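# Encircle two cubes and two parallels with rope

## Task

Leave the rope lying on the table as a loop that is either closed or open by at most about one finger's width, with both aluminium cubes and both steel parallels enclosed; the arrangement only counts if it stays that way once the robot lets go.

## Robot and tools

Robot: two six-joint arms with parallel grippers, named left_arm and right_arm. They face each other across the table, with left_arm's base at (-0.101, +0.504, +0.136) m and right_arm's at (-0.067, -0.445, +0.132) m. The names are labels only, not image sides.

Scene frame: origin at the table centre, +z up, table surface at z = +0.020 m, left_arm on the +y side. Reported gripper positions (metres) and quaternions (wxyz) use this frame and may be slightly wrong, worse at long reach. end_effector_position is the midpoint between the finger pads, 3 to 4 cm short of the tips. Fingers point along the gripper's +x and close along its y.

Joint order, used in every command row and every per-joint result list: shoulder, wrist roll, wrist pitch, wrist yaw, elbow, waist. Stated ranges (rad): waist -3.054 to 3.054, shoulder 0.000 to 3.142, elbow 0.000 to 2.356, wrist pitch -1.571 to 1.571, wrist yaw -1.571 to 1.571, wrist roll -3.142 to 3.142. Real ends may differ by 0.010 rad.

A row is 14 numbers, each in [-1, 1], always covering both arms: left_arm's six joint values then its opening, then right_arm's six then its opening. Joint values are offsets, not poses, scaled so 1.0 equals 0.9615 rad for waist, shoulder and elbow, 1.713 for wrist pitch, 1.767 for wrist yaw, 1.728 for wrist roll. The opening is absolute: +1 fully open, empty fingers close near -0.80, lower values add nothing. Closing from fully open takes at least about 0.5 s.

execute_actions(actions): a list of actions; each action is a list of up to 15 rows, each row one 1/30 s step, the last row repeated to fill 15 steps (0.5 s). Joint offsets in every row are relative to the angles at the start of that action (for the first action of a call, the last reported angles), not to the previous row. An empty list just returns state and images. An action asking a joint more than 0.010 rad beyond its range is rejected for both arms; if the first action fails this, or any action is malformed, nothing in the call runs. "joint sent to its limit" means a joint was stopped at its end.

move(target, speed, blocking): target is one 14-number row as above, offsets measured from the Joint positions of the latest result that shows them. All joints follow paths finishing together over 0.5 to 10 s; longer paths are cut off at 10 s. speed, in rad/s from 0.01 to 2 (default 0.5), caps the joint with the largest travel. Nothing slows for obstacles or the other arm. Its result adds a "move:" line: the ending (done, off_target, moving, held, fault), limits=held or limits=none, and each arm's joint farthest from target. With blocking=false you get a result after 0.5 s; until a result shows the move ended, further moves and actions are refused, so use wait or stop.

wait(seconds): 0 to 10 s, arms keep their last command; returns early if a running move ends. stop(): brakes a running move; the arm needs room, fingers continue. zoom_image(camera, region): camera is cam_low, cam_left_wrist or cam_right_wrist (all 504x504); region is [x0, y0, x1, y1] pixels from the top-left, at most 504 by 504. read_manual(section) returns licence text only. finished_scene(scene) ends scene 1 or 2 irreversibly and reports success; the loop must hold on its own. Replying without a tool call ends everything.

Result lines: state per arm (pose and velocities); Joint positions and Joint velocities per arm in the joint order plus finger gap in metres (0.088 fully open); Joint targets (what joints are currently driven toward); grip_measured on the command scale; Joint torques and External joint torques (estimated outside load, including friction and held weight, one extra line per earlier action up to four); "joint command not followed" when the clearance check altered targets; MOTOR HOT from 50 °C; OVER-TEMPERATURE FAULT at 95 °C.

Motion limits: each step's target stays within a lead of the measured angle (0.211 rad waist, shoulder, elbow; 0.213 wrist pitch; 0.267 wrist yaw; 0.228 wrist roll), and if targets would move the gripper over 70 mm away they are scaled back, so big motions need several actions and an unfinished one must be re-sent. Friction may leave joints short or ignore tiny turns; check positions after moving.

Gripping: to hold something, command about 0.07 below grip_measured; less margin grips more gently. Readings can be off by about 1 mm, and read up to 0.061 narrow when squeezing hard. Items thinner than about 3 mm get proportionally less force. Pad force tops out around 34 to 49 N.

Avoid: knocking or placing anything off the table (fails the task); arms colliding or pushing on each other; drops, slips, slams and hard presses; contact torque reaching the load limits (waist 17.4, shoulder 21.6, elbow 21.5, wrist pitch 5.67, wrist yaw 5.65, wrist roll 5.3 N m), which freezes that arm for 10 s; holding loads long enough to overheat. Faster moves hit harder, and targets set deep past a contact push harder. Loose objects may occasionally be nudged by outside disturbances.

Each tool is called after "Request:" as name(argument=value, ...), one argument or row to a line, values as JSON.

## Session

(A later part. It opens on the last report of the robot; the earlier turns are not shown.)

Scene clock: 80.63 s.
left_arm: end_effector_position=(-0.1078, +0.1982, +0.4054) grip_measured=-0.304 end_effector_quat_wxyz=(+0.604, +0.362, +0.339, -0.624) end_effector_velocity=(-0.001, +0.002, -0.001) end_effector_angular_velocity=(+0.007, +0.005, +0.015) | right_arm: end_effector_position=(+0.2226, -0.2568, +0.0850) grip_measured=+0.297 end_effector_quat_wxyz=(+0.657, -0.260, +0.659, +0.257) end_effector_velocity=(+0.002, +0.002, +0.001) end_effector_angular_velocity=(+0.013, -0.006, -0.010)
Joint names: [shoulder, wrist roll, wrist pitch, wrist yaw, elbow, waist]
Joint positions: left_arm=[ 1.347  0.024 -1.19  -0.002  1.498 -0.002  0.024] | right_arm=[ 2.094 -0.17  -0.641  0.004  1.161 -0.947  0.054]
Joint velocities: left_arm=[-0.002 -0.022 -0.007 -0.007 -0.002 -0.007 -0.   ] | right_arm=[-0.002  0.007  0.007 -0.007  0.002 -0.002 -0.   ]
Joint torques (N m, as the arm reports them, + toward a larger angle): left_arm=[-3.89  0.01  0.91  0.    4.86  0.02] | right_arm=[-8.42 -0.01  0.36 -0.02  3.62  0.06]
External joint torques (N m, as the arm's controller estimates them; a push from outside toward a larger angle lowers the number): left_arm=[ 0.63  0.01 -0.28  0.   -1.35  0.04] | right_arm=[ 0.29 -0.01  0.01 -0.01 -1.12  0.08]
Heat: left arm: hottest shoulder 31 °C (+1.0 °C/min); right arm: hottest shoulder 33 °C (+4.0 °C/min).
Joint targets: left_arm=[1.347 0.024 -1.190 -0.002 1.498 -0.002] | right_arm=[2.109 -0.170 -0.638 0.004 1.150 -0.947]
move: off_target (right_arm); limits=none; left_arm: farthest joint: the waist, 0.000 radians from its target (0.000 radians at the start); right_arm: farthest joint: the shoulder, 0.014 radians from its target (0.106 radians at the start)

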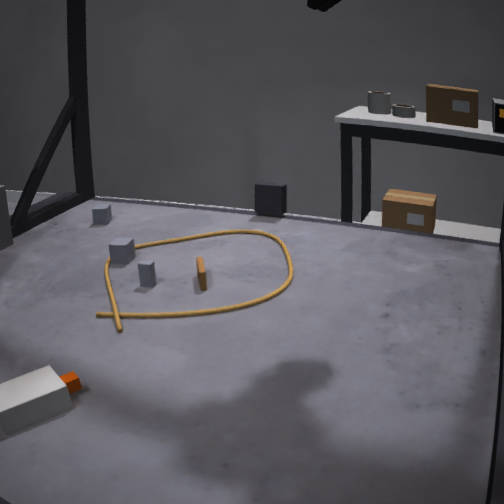

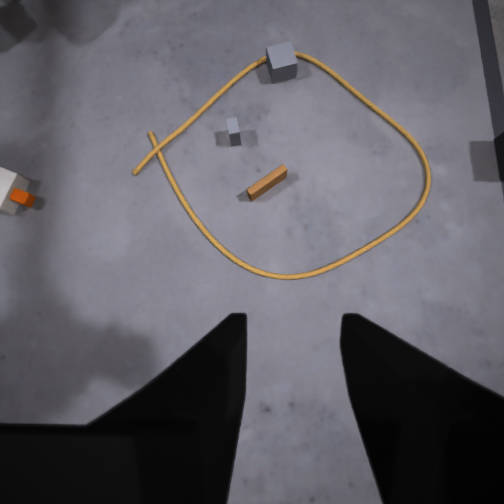

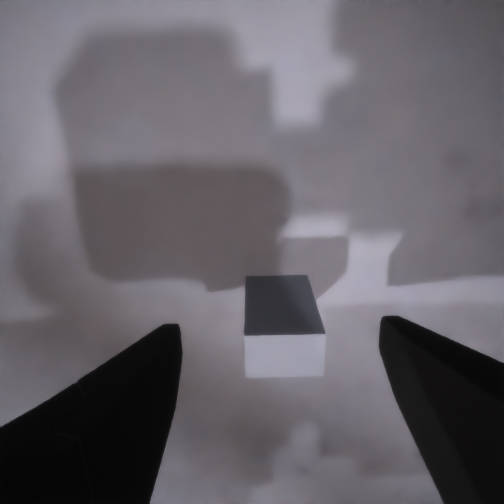

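Request:
execute_actions(
  actions=[
    [[0,0,0,0,0,0,-0.3,0.025,0,0.01,0,0,0,0.2],[0,0,0,0,0,0,-0.3,0.045,0,0.02,0,0,0,0]],
    [[0,0,0,0,0,0,-0.3,0,0,0,0,0,0,-0.56]],
  ],
)

Request:
move(
  target=[0,0,0,0,0,0,-0.3,-0.2,0,-0.11,0,0,0.24,-0.56],
)

Request:
move(
  target=[0,0,0,0,0,0,-0.3,0.245,0,-0.09,0,0.4,1,-0.56],
  speed=0.9,
)

Scene clock: 84.63 s.
left_arm: end_effector_position=(-0.1078, +0.1982, +0.4054) grip_measured=-0.304 end_effector_quat_wxyz=(+0.604, +0.362, +0.339, -0.624) end_effector_velocity=(+0.000, +0.002, -0.001) end_effector_angular_velocity=(+0.007, -0.003, +0.008) | right_arm: end_effector_position=(+0.2244, -0.2556, +0.0755) grip_measured=-0.449 end_effector_quat_wxyz=(+0.658, -0.260, +0.658, +0.257) end_effector_velocity=(-0.001, -0.001, +0.002) end_effector_angular_velocity=(+0.005, +0.006, +0.005)
Joint names: [shoulder, wrist roll, wrist pitch, wrist yaw, elbow, waist]
Joint positions: left_arm=[ 1.347  0.024 -1.19  -0.002  1.498 -0.002  0.024] | right_arm=[ 2.123 -0.17  -0.61   0.004  1.161 -0.947  0.017]
Joint velocities: left_arm=[-0.002 -0.007 -0.007 -0.007 -0.002 -0.002 -0.   ] | right_arm=[-0.007 -0.007 -0.007 -0.007 -0.002 -0.002 -0.   ]
Joint torques (N m, as the arm reports them, + toward a larger angle): left_arm=[-3.88  0.01  0.91 -0.01  4.85  0.03] | right_arm=[-10.32  -0.01   0.19  -0.02   5.02   0.05]
External joint torques (N m, as the arm's controller estimates them; a push from outside toward a larger angle lowers the number): left_arm=[ 0.64  0.01 -0.28  0.   -1.36  0.03] | right_arm=[-1.54 -0.01 -0.15  0.    0.41  0.05]
External joint torques at the end of the 1st action: left_arm=[ 0.77  0.01 -0.29  0.   -1.43  0.01] | right_arm=[ 0.09 -0.01  0.06  0.    0.34  0.06]
Heat: left arm: hottest shoulder 31 °C (+1.0 °C/min); right arm: hottest shoulder 33 °C (+5.0 °C/min).
Joint targets: left_arm=[1.347 0.024 -1.190 -0.002 1.498 -0.002] | right_arm=[2.123 -0.170 -0.610 0.004 1.161 -0.947]

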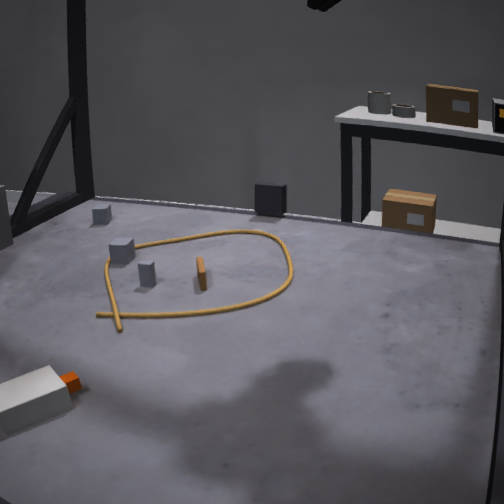

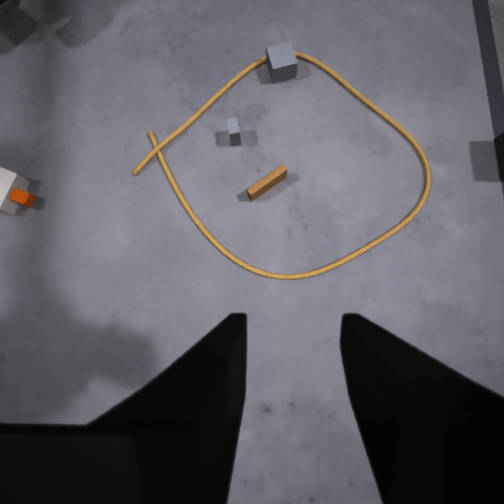

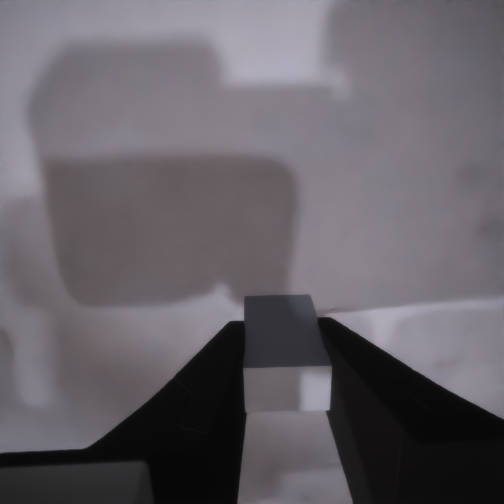

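Scene clock: 85.67 s.
left_arm: end_effector_position=(-0.1078, +0.1982, +0.4054) grip_measured=-0.304 end_effector_quat_wxyz=(+0.604, +0.362, +0.339, -0.624) end_effector_velocity=(+0.003, +0.005, -0.003) end_effector_angular_velocity=(+0.022, -0.016, +0.015) | right_arm: end_effector_position=(+0.1627, -0.2066, +0.1340) grip_measured=-0.449 end_effector_quat_wxyz=(+0.624, -0.333, +0.626, +0.330) end_effector_velocity=(-0.001, +0.002, -0.001) end_effector_angular_velocity=(+0.007, +0.004, +0.010)
Joint names: [shoulder, wrist roll, wrist pitch, wrist yaw, elbow, waist]
Joint positions: left_arm=[ 1.347  0.024 -1.19  -0.002  1.498 -0.002  0.024] | right_arm=[ 1.941 -0.17  -0.795  0.004  1.161 -0.72   0.017]
Joint velocities: left_arm=[-0.002 -0.007 -0.022 -0.022 -0.002 -0.002 -0.   ] | right_arm=[ 0.002 -0.007  0.007 -0.007 -0.002  0.002 -0.   ]
Joint torques (N m, as the arm reports them, + toward a larger angle): left_arm=[-3.88  0.01  0.91 -0.01  4.86  0.03] | right_arm=[-10.65  -0.01  -0.02  -0.02   5.77   0.34]
External joint torques (N m, as the arm's controller estimates them; a push from outside toward a larger angle lowers the number): left_arm=[ 0.61  0.01 -0.27  0.01 -1.3   0.03] | right_arm=[-2.67 -0.01 -0.36  0.    0.61  0.34]
Heat: left arm: hottest shoulder 31 °C (+1.0 °C/min); right arm: hottest shoulder 33 °C (+5.0 °C/min).
Joint targets: left_arm=[1.347 0.024 -1.190 -0.002 1.498 -0.002] | right_arm=[1.931 -0.170 -0.798 0.004 1.161 -0.716]
move: done; limits=none; left_arm: farthest joint: the waist, 0.000 radians from its target (0.000 radians at the start); right_arm: farthest joint: the shoulder, 0.010 radians from its target (0.193 radians at the start)

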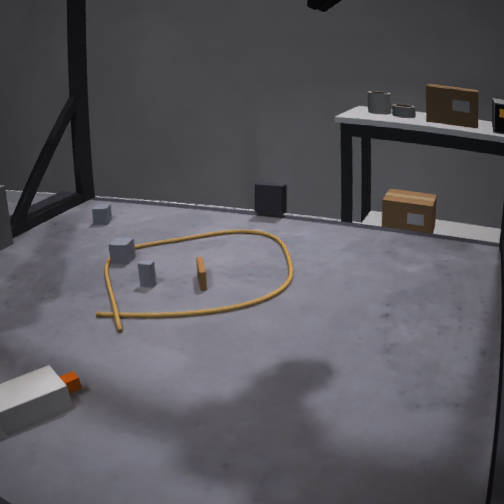

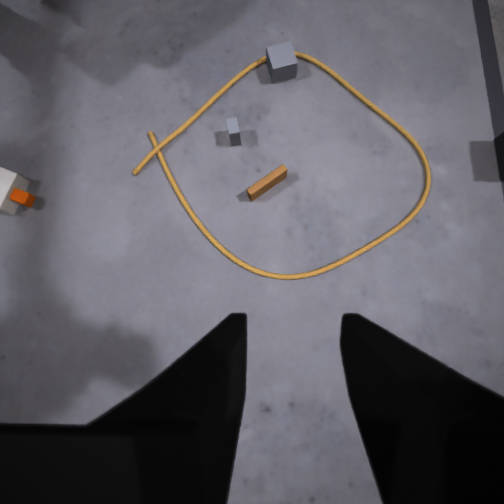

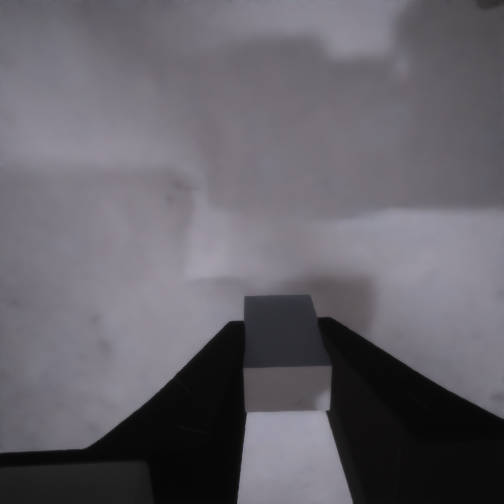

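Scene clock: 87.37 s.
left_arm: end_effector_position=(-0.1078, +0.1982, +0.4054) grip_measured=-0.304 end_effector_quat_wxyz=(+0.604, +0.362, +0.339, -0.624) end_effector_velocity=(+0.000, +0.005, -0.003) end_effector_angular_velocity=(+0.022, -0.003, +0.008) | right_arm: end_effector_position=(-0.1442, -0.0522, +0.1416) grip_measured=-0.449 end_effector_quat_wxyz=(+0.401, -0.584, +0.400, +0.581) end_effector_velocity=(-0.003, +0.002, +0.001) end_effector_angular_velocity=(+0.011, +0.010, -0.020)
Joint names: [shoulder, wrist roll, wrist pitch, wrist yaw, elbow, waist]
Joint positions: left_arm=[ 1.347  0.024 -1.19  -0.002  1.498 -0.002  0.024] | right_arm=[ 2.162 -0.17  -0.946  0.003  1.535  0.241  0.017]
Joint velocities: left_arm=[-0.002 -0.007 -0.022 -0.007 -0.002 -0.002 -0.   ] | right_arm=[-0.002  0.022  0.007 -0.007  0.002  0.002 -0.   ]
Joint torques (N m, as the arm reports them, + toward a larger angle): left_arm=[-3.88  0.01  0.92 -0.01  4.86  0.03] | right_arm=[-9.9  -0.02 -0.05  0.    7.71  0.1 ]
External joint torques (N m, as the arm's controller estimates them; a push from outside toward a larger angle lowers the number): left_arm=[ 0.63  0.01 -0.27  0.   -1.33  0.03] | right_arm=[ 0.15 -0.02 -0.41  0.02  2.08  0.05]
Heat: left arm: hottest shoulder 31 °C (+0.0 °C/min); right arm: hottest shoulder 33 °C (+5.1 °C/min).
Joint targets: left_arm=[1.347 0.024 -1.190 -0.002 1.498 -0.002] | right_arm=[2.177 -0.170 -0.949 0.004 1.545 0.242]
move: off_target (right_arm); limits=none; left_arm: farthest joint: the waist, 0.000 radians from its target (0.000 radians at the start); right_arm: farthest joint: the shoulder, 0.015 radians from its target (0.235 radians at the start)

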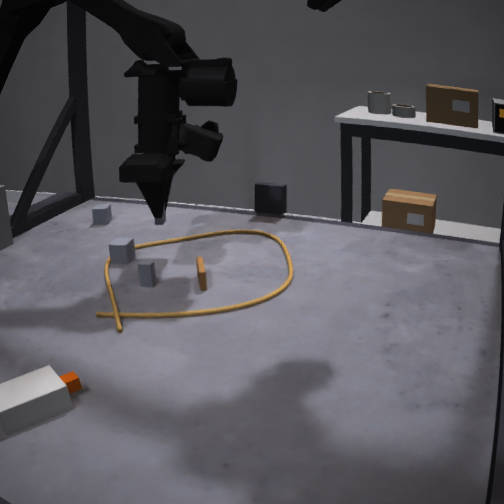

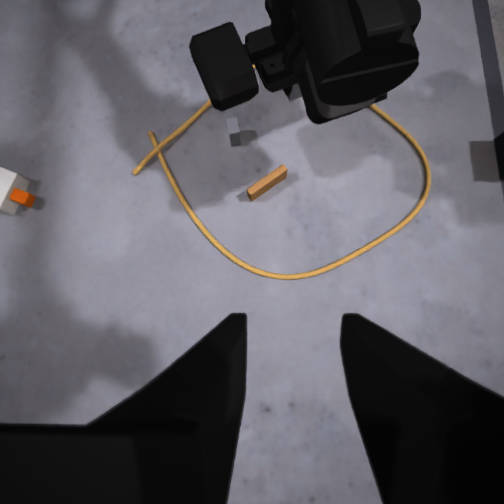

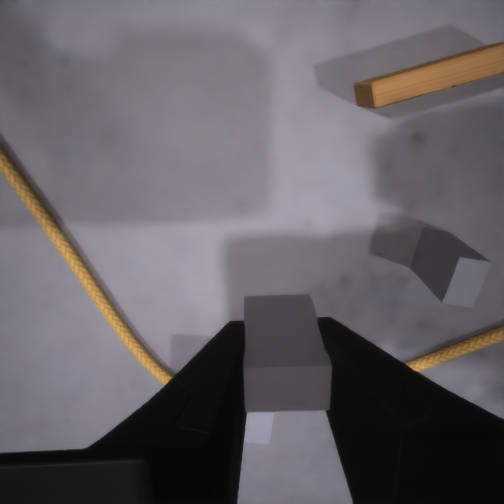

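Request:
move(
  target=[0,0,0,0,0,0,-0.3,0.181,0,0.095,0,0,0,-0.56],
  speed=0.25,
)

Request:
execute_actions(
  actions=[
    [[0,0,0,0,0,0,-0.3,0,0,0,0,0,0,0]],
    [[0,0,0,0,0,0,-0.3,-0.03,0,-0.01,0,0,0,0],[0,0,0,0,0,0,-0.3,-0.06,0,-0.025,0,0,0,0],[0,0,0,0,0,0,-0.3,-0.09,0,-0.04,0,0,0,0],[0,0,0,0,0,0,-0.3,-0.12,0,-0.065,0,0,0,0]],
  ],
)

Request:
move(
  target=[0,0,0,0,0,0,-0.3,-0.613,0.1,0.038,0,-0.69,0.753,0.5],
  speed=0.9,
)

Scene clock: 92.77 s.
left_arm: end_effector_position=(-0.1078, +0.1982, +0.4054) grip_measured=-0.304 end_effector_quat_wxyz=(+0.604, +0.362, +0.339, -0.624) end_effector_velocity=(+0.000, -0.001, +0.001) end_effector_angular_velocity=(-0.008, -0.010, -0.005) | right_arm: end_effector_position=(-0.1472, -0.0374, +0.0795) grip_measured=-0.449 end_effector_quat_wxyz=(+0.401, -0.584, +0.400, +0.581) end_effector_velocity=(-0.002, -0.003, -0.001) end_effector_angular_velocity=(-0.016, +0.019, +0.005)
Joint names: [shoulder, wrist roll, wrist pitch, wrist yaw, elbow, waist]
Joint positions: left_arm=[ 1.347  0.024 -1.19  -0.002  1.498 -0.002  0.024] | right_arm=[ 2.322 -0.17  -0.786  0.003  1.535  0.241  0.017]
Joint velocities: left_arm=[-0.002  0.007  0.007 -0.007 -0.002 -0.002 -0.001] | right_arm=[ 0.002 -0.007 -0.007 -0.022 -0.002 -0.002 -0.   ]
Joint torques (N m, as the arm reports them, + toward a larger angle): left_arm=[-3.89  0.01  0.91 -0.01  4.86  0.02] | right_arm=[-10.71  -0.01   0.34  -0.02   5.69   0.05]
External joint torques (N m, as the arm's controller estimates them; a push from outside toward a larger angle lowers the number): left_arm=[ 0.63  0.01 -0.29  0.   -1.36  0.03] | right_arm=[-0.23 -0.01  0.03  0.    0.6   0.04]
Heat: left arm: hottest shoulder 31 °C (+0.0 °C/min); right arm: hottest shoulder 33 °C (+5.0 °C/min).
Joint targets: left_arm=[1.347 0.024 -1.190 -0.002 1.498 -0.002] | right_arm=[2.336 -0.170 -0.783 0.003 1.535 0.241]
move: off_target (right_arm); limits=none; left_arm: farthest joint: the waist, 0.000 radians from its target (0.000 radians at the start); right_arm: farthest joint: the shoulder, 0.014 radians from its target (0.174 radians at the start)

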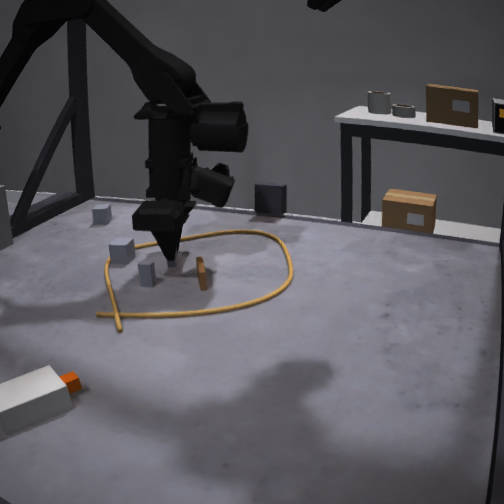

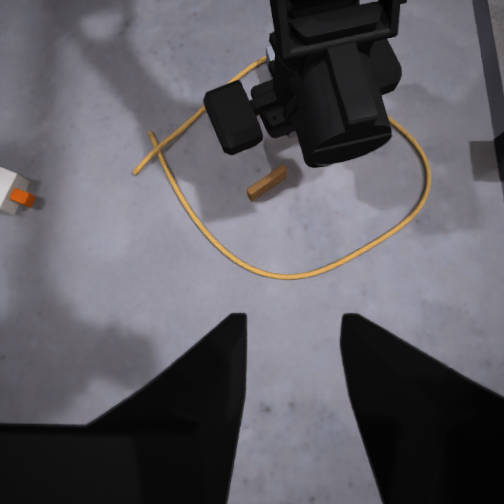

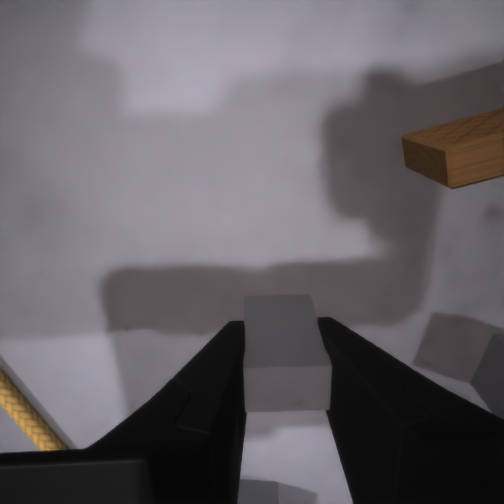

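Scene clock: 93.77 s.
left_arm: end_effector_position=(-0.1078, +0.1982, +0.4054) grip_measured=-0.304 end_effector_quat_wxyz=(+0.604, +0.362, +0.339, -0.624) end_effector_velocity=(-0.001, +0.000, +0.002) end_effector_angular_velocity=(-0.012, -0.002, +0.003) | right_arm: end_effector_position=(-0.1456, -0.0451, +0.1250) grip_measured=-0.003 end_effector_quat_wxyz=(+0.403, -0.582, +0.398, +0.584) end_effector_velocity=(+0.002, -0.001, +0.002) end_effector_angular_velocity=(-0.004, +0.007, +0.000)
Joint names: [shoulder, wrist roll, wrist pitch, wrist yaw, elbow, waist]
Joint positions: left_arm=[ 1.347  0.024 -1.19  -0.002  1.498 -0.002  0.024] | right_arm=[ 2.206 -0.17  -0.894  0.003  1.536  0.241  0.039]
Joint velocities: left_arm=[-0.007 -0.007  0.007 -0.007 -0.002 -0.007 -0.   ] | right_arm=[-0.007 -0.007 -0.007 -0.007 -0.002 -0.007 -0.   ]
Joint torques (N m, as the arm reports them, + toward a larger angle): left_arm=[-3.88  0.01  0.91  0.    4.86  0.03] | right_arm=[-11.8   -0.01   0.12  -0.02   6.08   0.05]
External joint torques (N m, as the arm's controller estimates them; a push from outside toward a larger angle lowers the number): left_arm=[ 0.69  0.01 -0.29  0.   -1.39  0.03] | right_arm=[-1.52 -0.02 -0.27 -0.01  0.49  0.05]
External joint torques at the end of the 1st action: left_arm=[ 0.64  0.01 -0.28  0.   -1.34  0.02] | right_arm=[-1.74 -0.01 -0.19  0.    0.53  0.06]
Heat: left arm: hottest shoulder 31 °C (-1.0 °C/min); right arm: hottest shoulder 33 °C (+5.0 °C/min).
Joint targets: left_arm=[1.347 0.024 -1.190 -0.002 1.498 -0.002] | right_arm=[2.206 -0.170 -0.897 0.003 1.535 0.241]

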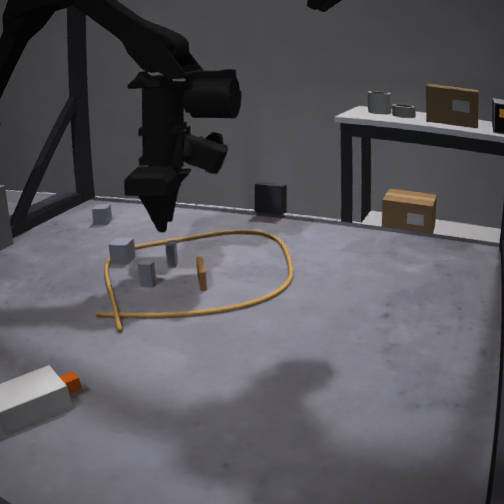

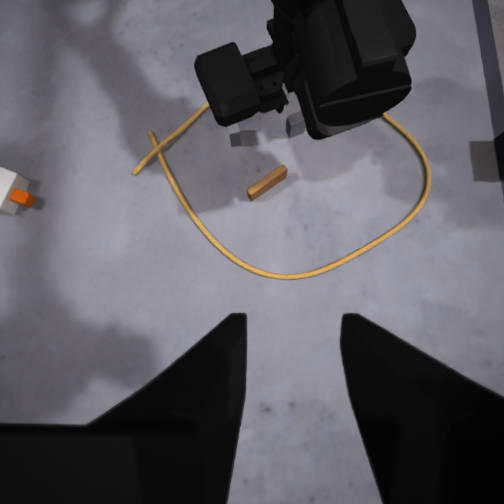

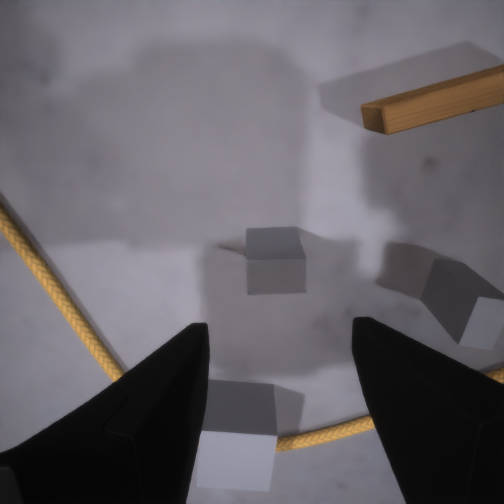

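Scene clock: 95.27 s.
left_arm: end_effector_position=(-0.1078, +0.1982, +0.4054) grip_measured=-0.304 end_effector_quat_wxyz=(+0.604, +0.362, +0.339, -0.624) end_effector_velocity=(+0.003, +0.002, -0.001) end_effector_angular_velocity=(+0.007, -0.015, +0.015) | right_arm: end_effector_position=(-0.2695, -0.2888, +0.1607) grip_measured=+0.497 end_effector_quat_wxyz=(+0.229, -0.670, +0.226, +0.670) end_effector_velocity=(+0.006, -0.003, +0.000) end_effector_angular_velocity=(-0.008, -0.022, -0.024)
Joint names: [shoulder, wrist roll, wrist pitch, wrist yaw, elbow, waist]
Joint positions: left_arm=[ 1.347  0.024 -1.19  -0.002  1.498 -0.002  0.024] | right_arm=[ 1.623 -0.    -0.831  0.004  0.885  0.962  0.063]
Joint velocities: left_arm=[-0.002 -0.007 -0.007 -0.022 -0.002 -0.002 -0.   ] | right_arm=[-0.007  0.022 -0.022  0.007 -0.007 -0.002 -0.   ]
Joint torques (N m, as the arm reports them, + toward a larger angle): left_arm=[-3.9   0.01  0.91  0.    4.85  0.02] | right_arm=[-7.63  0.08  0.39 -0.02  4.31  0.37]
External joint torques (N m, as the arm's controller estimates them; a push from outside toward a larger angle lowers the number): left_arm=[ 0.62  0.01 -0.29  0.   -1.36  0.04] | right_arm=[-1.91  0.08  0.07 -0.01 -0.95  0.38]
Heat: left arm: hottest shoulder 31 °C (-1.0 °C/min); right arm: hottest shoulder 33 °C (+5.1 °C/min).
Joint targets: left_arm=[1.347 0.024 -1.190 -0.002 1.498 -0.002] | right_arm=[1.616 0.003 -0.828 0.004 0.873 0.965]
move: off_target (right_arm); limits=none; left_arm: farthest joint: the waist, 0.000 radians from its target (0.000 radians at the start); right_arm: farthest joint: the elbow, 0.012 radians from its target (0.663 radians at the start)

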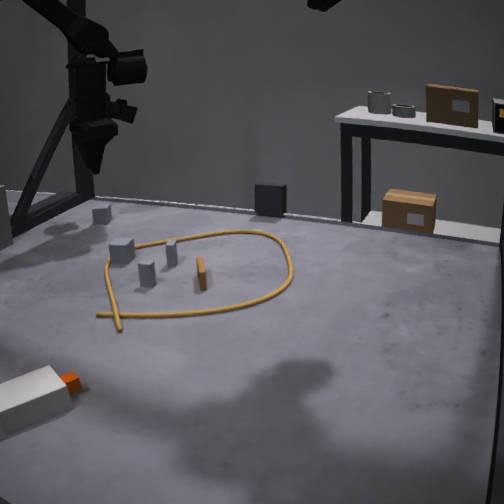

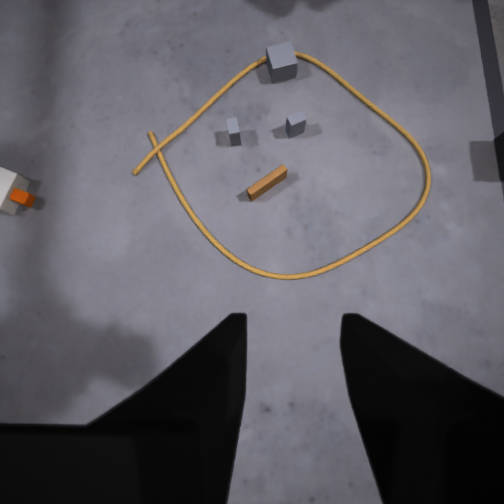

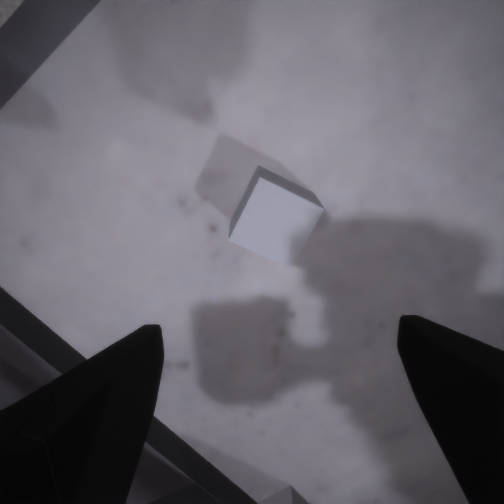

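Request:
move(
  target=[0,0,0,0,0,0,-0.3,0.288,0.26,0.208,0,-0.106,-0.015,0.6],
)

Scene clock: 99.33 s.
left_arm: end_effector_position=(-0.1078, +0.1982, +0.4054) grip_measured=-0.304 end_effector_quat_wxyz=(+0.604, +0.362, +0.339, -0.624) end_effector_velocity=(+0.000, +0.005, -0.003) end_effector_angular_velocity=(+0.022, -0.003, +0.008) | right_arm: end_effector_position=(-0.2768, -0.2794, +0.0780) grip_measured=+0.597 end_effector_quat_wxyz=(+0.374, -0.602, +0.372, +0.600) end_effector_velocity=(+0.000, -0.003, +0.000) end_effector_angular_velocity=(-0.022, +0.008, +0.005)
Joint names: [shoulder, wrist roll, wrist pitch, wrist yaw, elbow, waist]
Joint positions: left_arm=[ 1.347  0.024 -1.19  -0.002  1.498 -0.002  0.024] | right_arm=[ 1.888  0.446 -0.478  0.004  0.793  0.95   0.068]
Joint velocities: left_arm=[-0.002 -0.007 -0.022 -0.007 -0.002 -0.002  0.   ] | right_arm=[-0.002 -0.007 -0.007 -0.022 -0.002 -0.002 -0.   ]
Joint torques (N m, as the arm reports them, + toward a larger angle): left_arm=[-3.88  0.01  0.91 -0.01  4.85  0.03] | right_arm=[-6.27  0.1   0.4   0.02  3.02 -0.21]
External joint torques (N m, as the arm's controller estimates them; a push from outside toward a larger angle lowers the number): left_arm=[ 0.64  0.01 -0.27  0.   -1.34  0.03] | right_arm=[ 0.26  0.1   0.07  0.   -1.04 -0.22]
Heat: left arm: hottest shoulder 31 °C (-2.0 °C/min); right arm: hottest shoulder 33 °C (+5.0 °C/min).
Joint targets: left_arm=[1.347 0.024 -1.190 -0.002 1.498 -0.002] | right_arm=[1.900 0.449 -0.475 0.004 0.783 0.948]
move: off_target (right_arm); limits=none; left_arm: farthest joint: the waist, 0.000 radians from its target (0.000 radians at the start); right_arm: farthest joint: the shoulder, 0.012 radians from its target (0.277 radians at the start)

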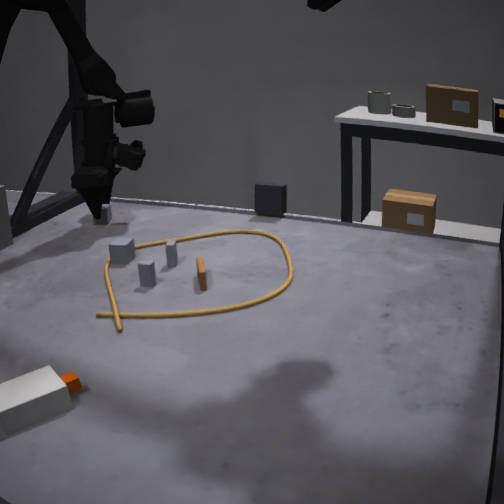

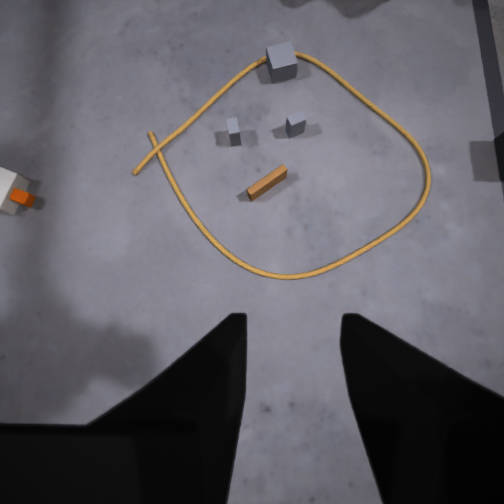

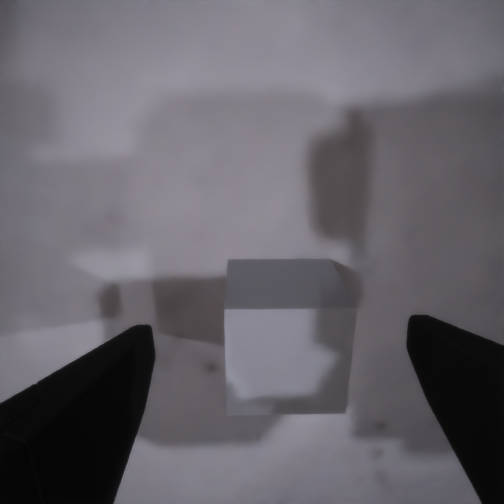

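Request:
execute_actions(
  actions=[
    [[0,0,0,0,0,0,-0.3,0.025,0,0.01,0,0,-0.01,0.4],[0,0,0,0,0,0,-0.3,0.045,0,0.016,0,0,-0.01,0.2]],
    [[0,0,0,0,0,0,-0.3,0,0,0,0,0,0,-0.32]],
  ],
)

Request:
move(
  target=[0,0,0,0,0,0,-0.3,-0.1,0,-0.2,0,0.26,0,-0.32],
  speed=0.6,
)

Request:
move(
  target=[0,0,0,0,0,0,-0.3,0.66,-0.26,-0.18,0,0.99,-0.61,-0.32],
  speed=0.9,
)

Scene clock: 105.23 s.
left_arm: end_effector_position=(-0.1078, +0.1982, +0.4054) grip_measured=-0.304 end_effector_quat_wxyz=(+0.604, +0.362, +0.339, -0.624) end_effector_velocity=(+0.002, +0.005, -0.003) end_effector_angular_velocity=(+0.022, +0.004, +0.025) | right_arm: end_effector_position=(-0.2758, -0.2779, +0.0702) grip_measured=-0.217 end_effector_quat_wxyz=(+0.376, -0.603, +0.375, +0.596) end_effector_velocity=(-0.000, -0.000, +0.001) end_effector_angular_velocity=(-0.007, +0.003, +0.005)
Joint names: [shoulder, wrist roll, wrist pitch, wrist yaw, elbow, waist]
Joint positions: left_arm=[ 1.347  0.024 -1.19  -0.002  1.498 -0.002  0.024] | right_arm=[ 1.919  0.447 -0.454  0.003  0.793  0.944  0.028]
Joint velocities: left_arm=[-0.002 -0.022 -0.022 -0.007 -0.002  0.002 -0.   ] | right_arm=[-0.002 -0.007 -0.007 -0.007  0.002 -0.002 -0.   ]
Joint torques (N m, as the arm reports them, + toward a larger angle): left_arm=[-3.88  0.01  0.91 -0.01  4.85  0.03] | right_arm=[-7.79 -0.01  0.2   0.02  4.26  0.06]
External joint torques (N m, as the arm's controller estimates them; a push from outside toward a larger angle lowers the number): left_arm=[ 0.64  0.01 -0.27  0.01 -1.34  0.  ] | right_arm=[-1.17 -0.01 -0.12  0.    0.34  0.05]
External joint torques at the end of the 1st action: left_arm=[ 0.58  0.01 -0.3   0.   -1.34  0.03] | right_arm=[ 0.23 -0.02  0.02  0.    0.31 -0.23]
Heat: left arm: hottest shoulder 31 °C (-2.0 °C/min); right arm: hottest shoulder 33 °C (+4.0 °C/min).
Joint targets: left_arm=[1.347 0.024 -1.190 -0.002 1.498 -0.002] | right_arm=[1.919 0.447 -0.454 0.003 0.793 0.944]

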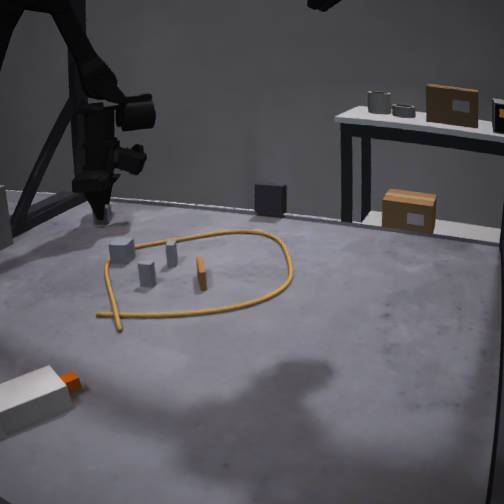

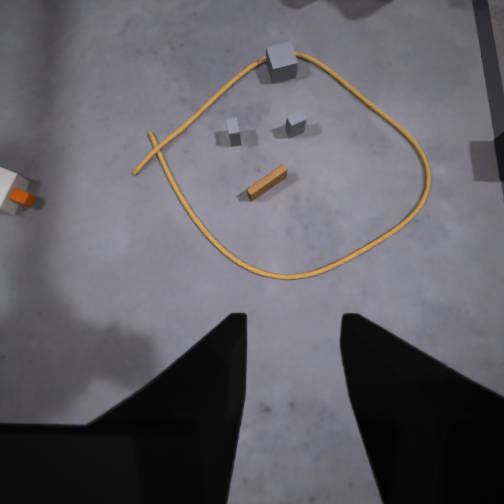

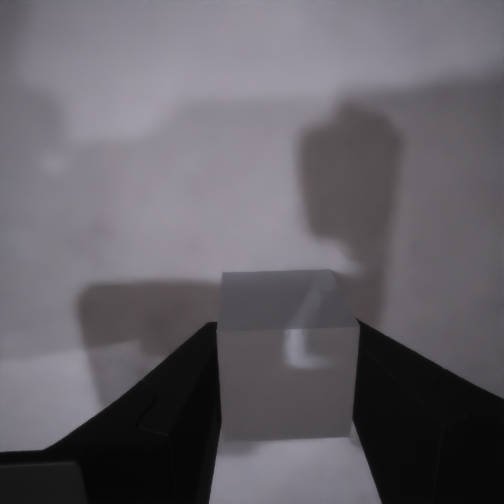

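Scene clock: 106.43 s.
left_arm: end_effector_position=(-0.1078, +0.1982, +0.4054) grip_measured=-0.304 end_effector_quat_wxyz=(+0.604, +0.362, +0.339, -0.624) end_effector_velocity=(+0.000, +0.005, -0.004) end_effector_angular_velocity=(+0.027, -0.003, +0.008) | right_arm: end_effector_position=(-0.2993, -0.2592, +0.1392) grip_measured=-0.217 end_effector_quat_wxyz=(+0.376, -0.606, +0.375, +0.592) end_effector_velocity=(+0.001, -0.001, +0.002) end_effector_angular_velocity=(-0.007, +0.003, +0.005)
Joint names: [shoulder, wrist roll, wrist pitch, wrist yaw, elbow, waist]
Joint positions: left_arm=[ 1.347  0.024 -1.19  -0.002  1.498 -0.002  0.024] | right_arm=[ 1.83   0.447 -0.793  0.003  1.033  0.944  0.028]
Joint velocities: left_arm=[-0.002 -0.007 -0.022 -0.007 -0.007 -0.002 -0.   ] | right_arm=[-0.007 -0.007 -0.007 -0.007 -0.002 -0.002  0.   ]
Joint torques (N m, as the arm reports them, + toward a larger angle): left_arm=[-3.89  0.01  0.91 -0.01  4.86  0.02] | right_arm=[-9.3  -0.01 -0.05  0.01  7.09  0.06]
External joint torques (N m, as the arm's controller estimates them; a push from outside toward a larger angle lowers the number): left_arm=[ 0.66  0.01 -0.27  0.   -1.32  0.03] | right_arm=[-2.14 -0.01 -0.36 -0.01  1.98  0.06]
Heat: left arm: hottest shoulder 31 °C (-2.0 °C/min); right arm: hottest shoulder 33 °C (+4.0 °C/min).
Joint targets: left_arm=[1.347 0.024 -1.190 -0.002 1.498 -0.002] | right_arm=[1.823 0.447 -0.797 0.003 1.043 0.944]
move: done; limits=none; left_arm: farthest joint: the waist, 0.000 radians from its target (0.000 radians at the start); right_arm: farthest joint: the elbow, 0.010 radians from its target (0.250 radians at the start)

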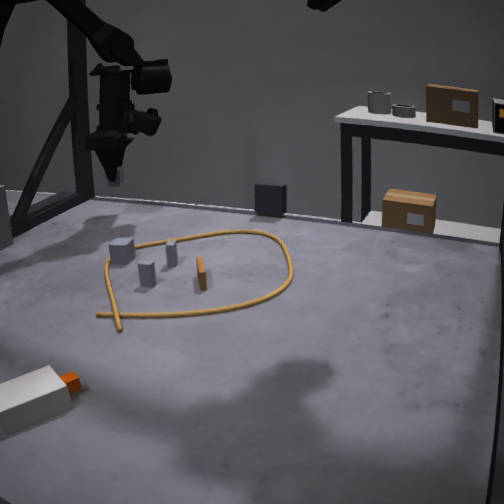

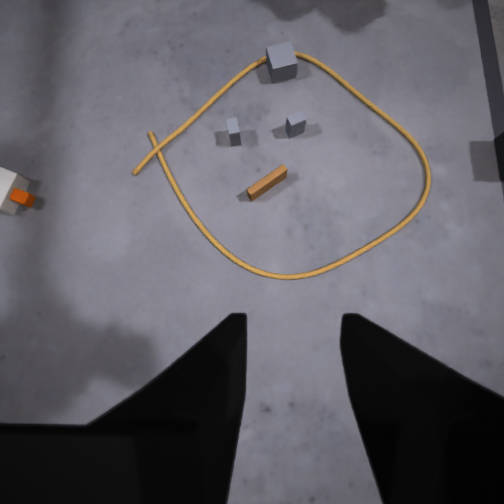

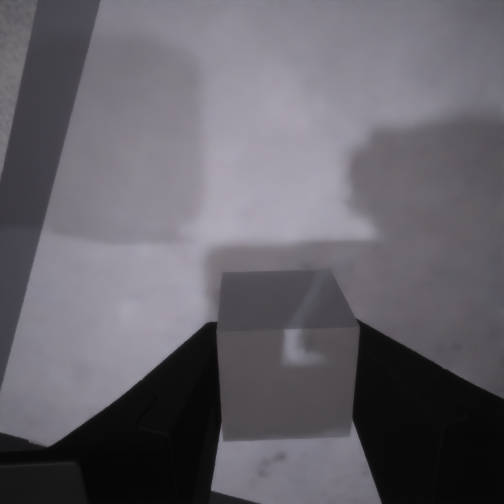

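Scene clock: 108.23 s.
left_arm: end_effector_position=(-0.1078, +0.1982, +0.4054) grip_measured=-0.304 end_effector_quat_wxyz=(+0.604, +0.362, +0.339, -0.624) end_effector_velocity=(-0.000, +0.005, -0.003) end_effector_angular_velocity=(+0.022, +0.010, +0.005) | right_arm: end_effector_position=(-0.2095, +0.0007, +0.1275) grip_measured=-0.217 end_effector_quat_wxyz=(+0.417, -0.573, +0.416, +0.570) end_effector_velocity=(+0.002, -0.006, -0.004) end_effector_angular_velocity=(-0.033, -0.003, +0.020)
Joint names: [shoulder, wrist roll, wrist pitch, wrist yaw, elbow, waist]
Joint positions: left_arm=[ 1.347  0.024 -1.19  -0.002  1.498 -0.002  0.024] | right_arm=[ 2.448 -0.    -1.098  0.003  1.973  0.356  0.028]
Joint velocities: left_arm=[-0.002 -0.007 -0.022  0.007 -0.002  0.002 -0.   ] | right_arm=[ 0.007 -0.022 -0.022 -0.007 -0.002 -0.002 -0.   ]
Joint torques (N m, as the arm reports them, + toward a larger angle): left_arm=[-3.88  0.01  0.91 -0.01  4.86  0.03] | right_arm=[-11.99  -0.11  -0.03  -0.01   8.1    0.11]
External joint torques (N m, as the arm's controller estimates them; a push from outside toward a larger angle lowers the number): left_arm=[ 0.58  0.01 -0.28  0.   -1.32  0.03] | right_arm=[-0.11 -0.11 -0.35  0.    2.33  0.11]
Heat: left arm: hottest shoulder 31 °C (-2.0 °C/min); right arm: hottest shoulder 33 °C (+4.1 °C/min).
Joint targets: left_arm=[1.347 0.024 -1.190 -0.002 1.498 -0.002] | right_arm=[2.465 -0.003 -1.101 0.003 1.984 0.357]
move: off_target (right_arm); limits=none; left_arm: farthest joint: the waist, 0.000 radians from its target (0.000 radians at the start); right_arm: farthest joint: the shoulder, 0.016 radians from its target (0.634 radians at the start)

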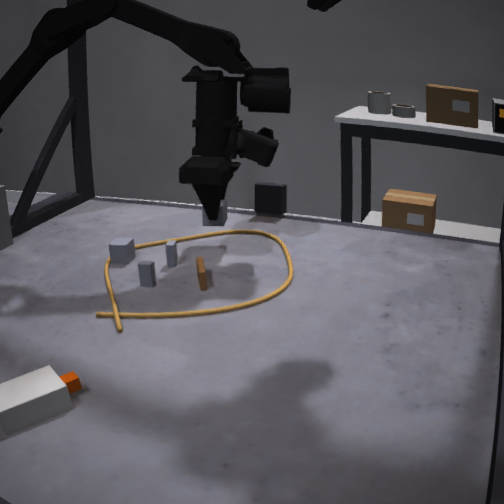

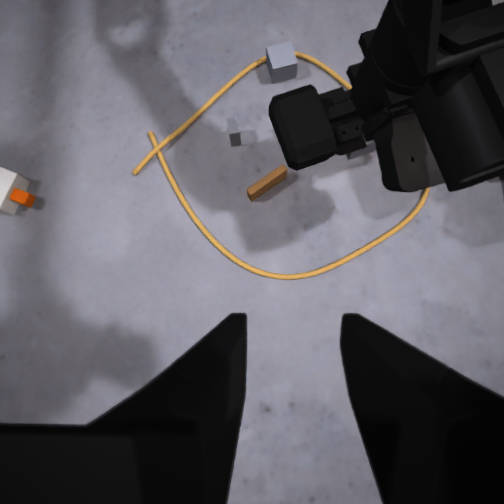

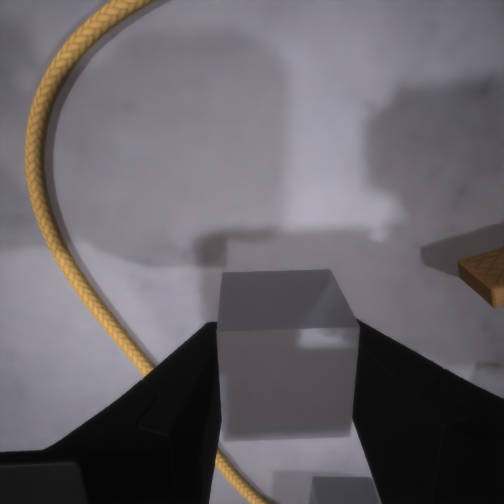

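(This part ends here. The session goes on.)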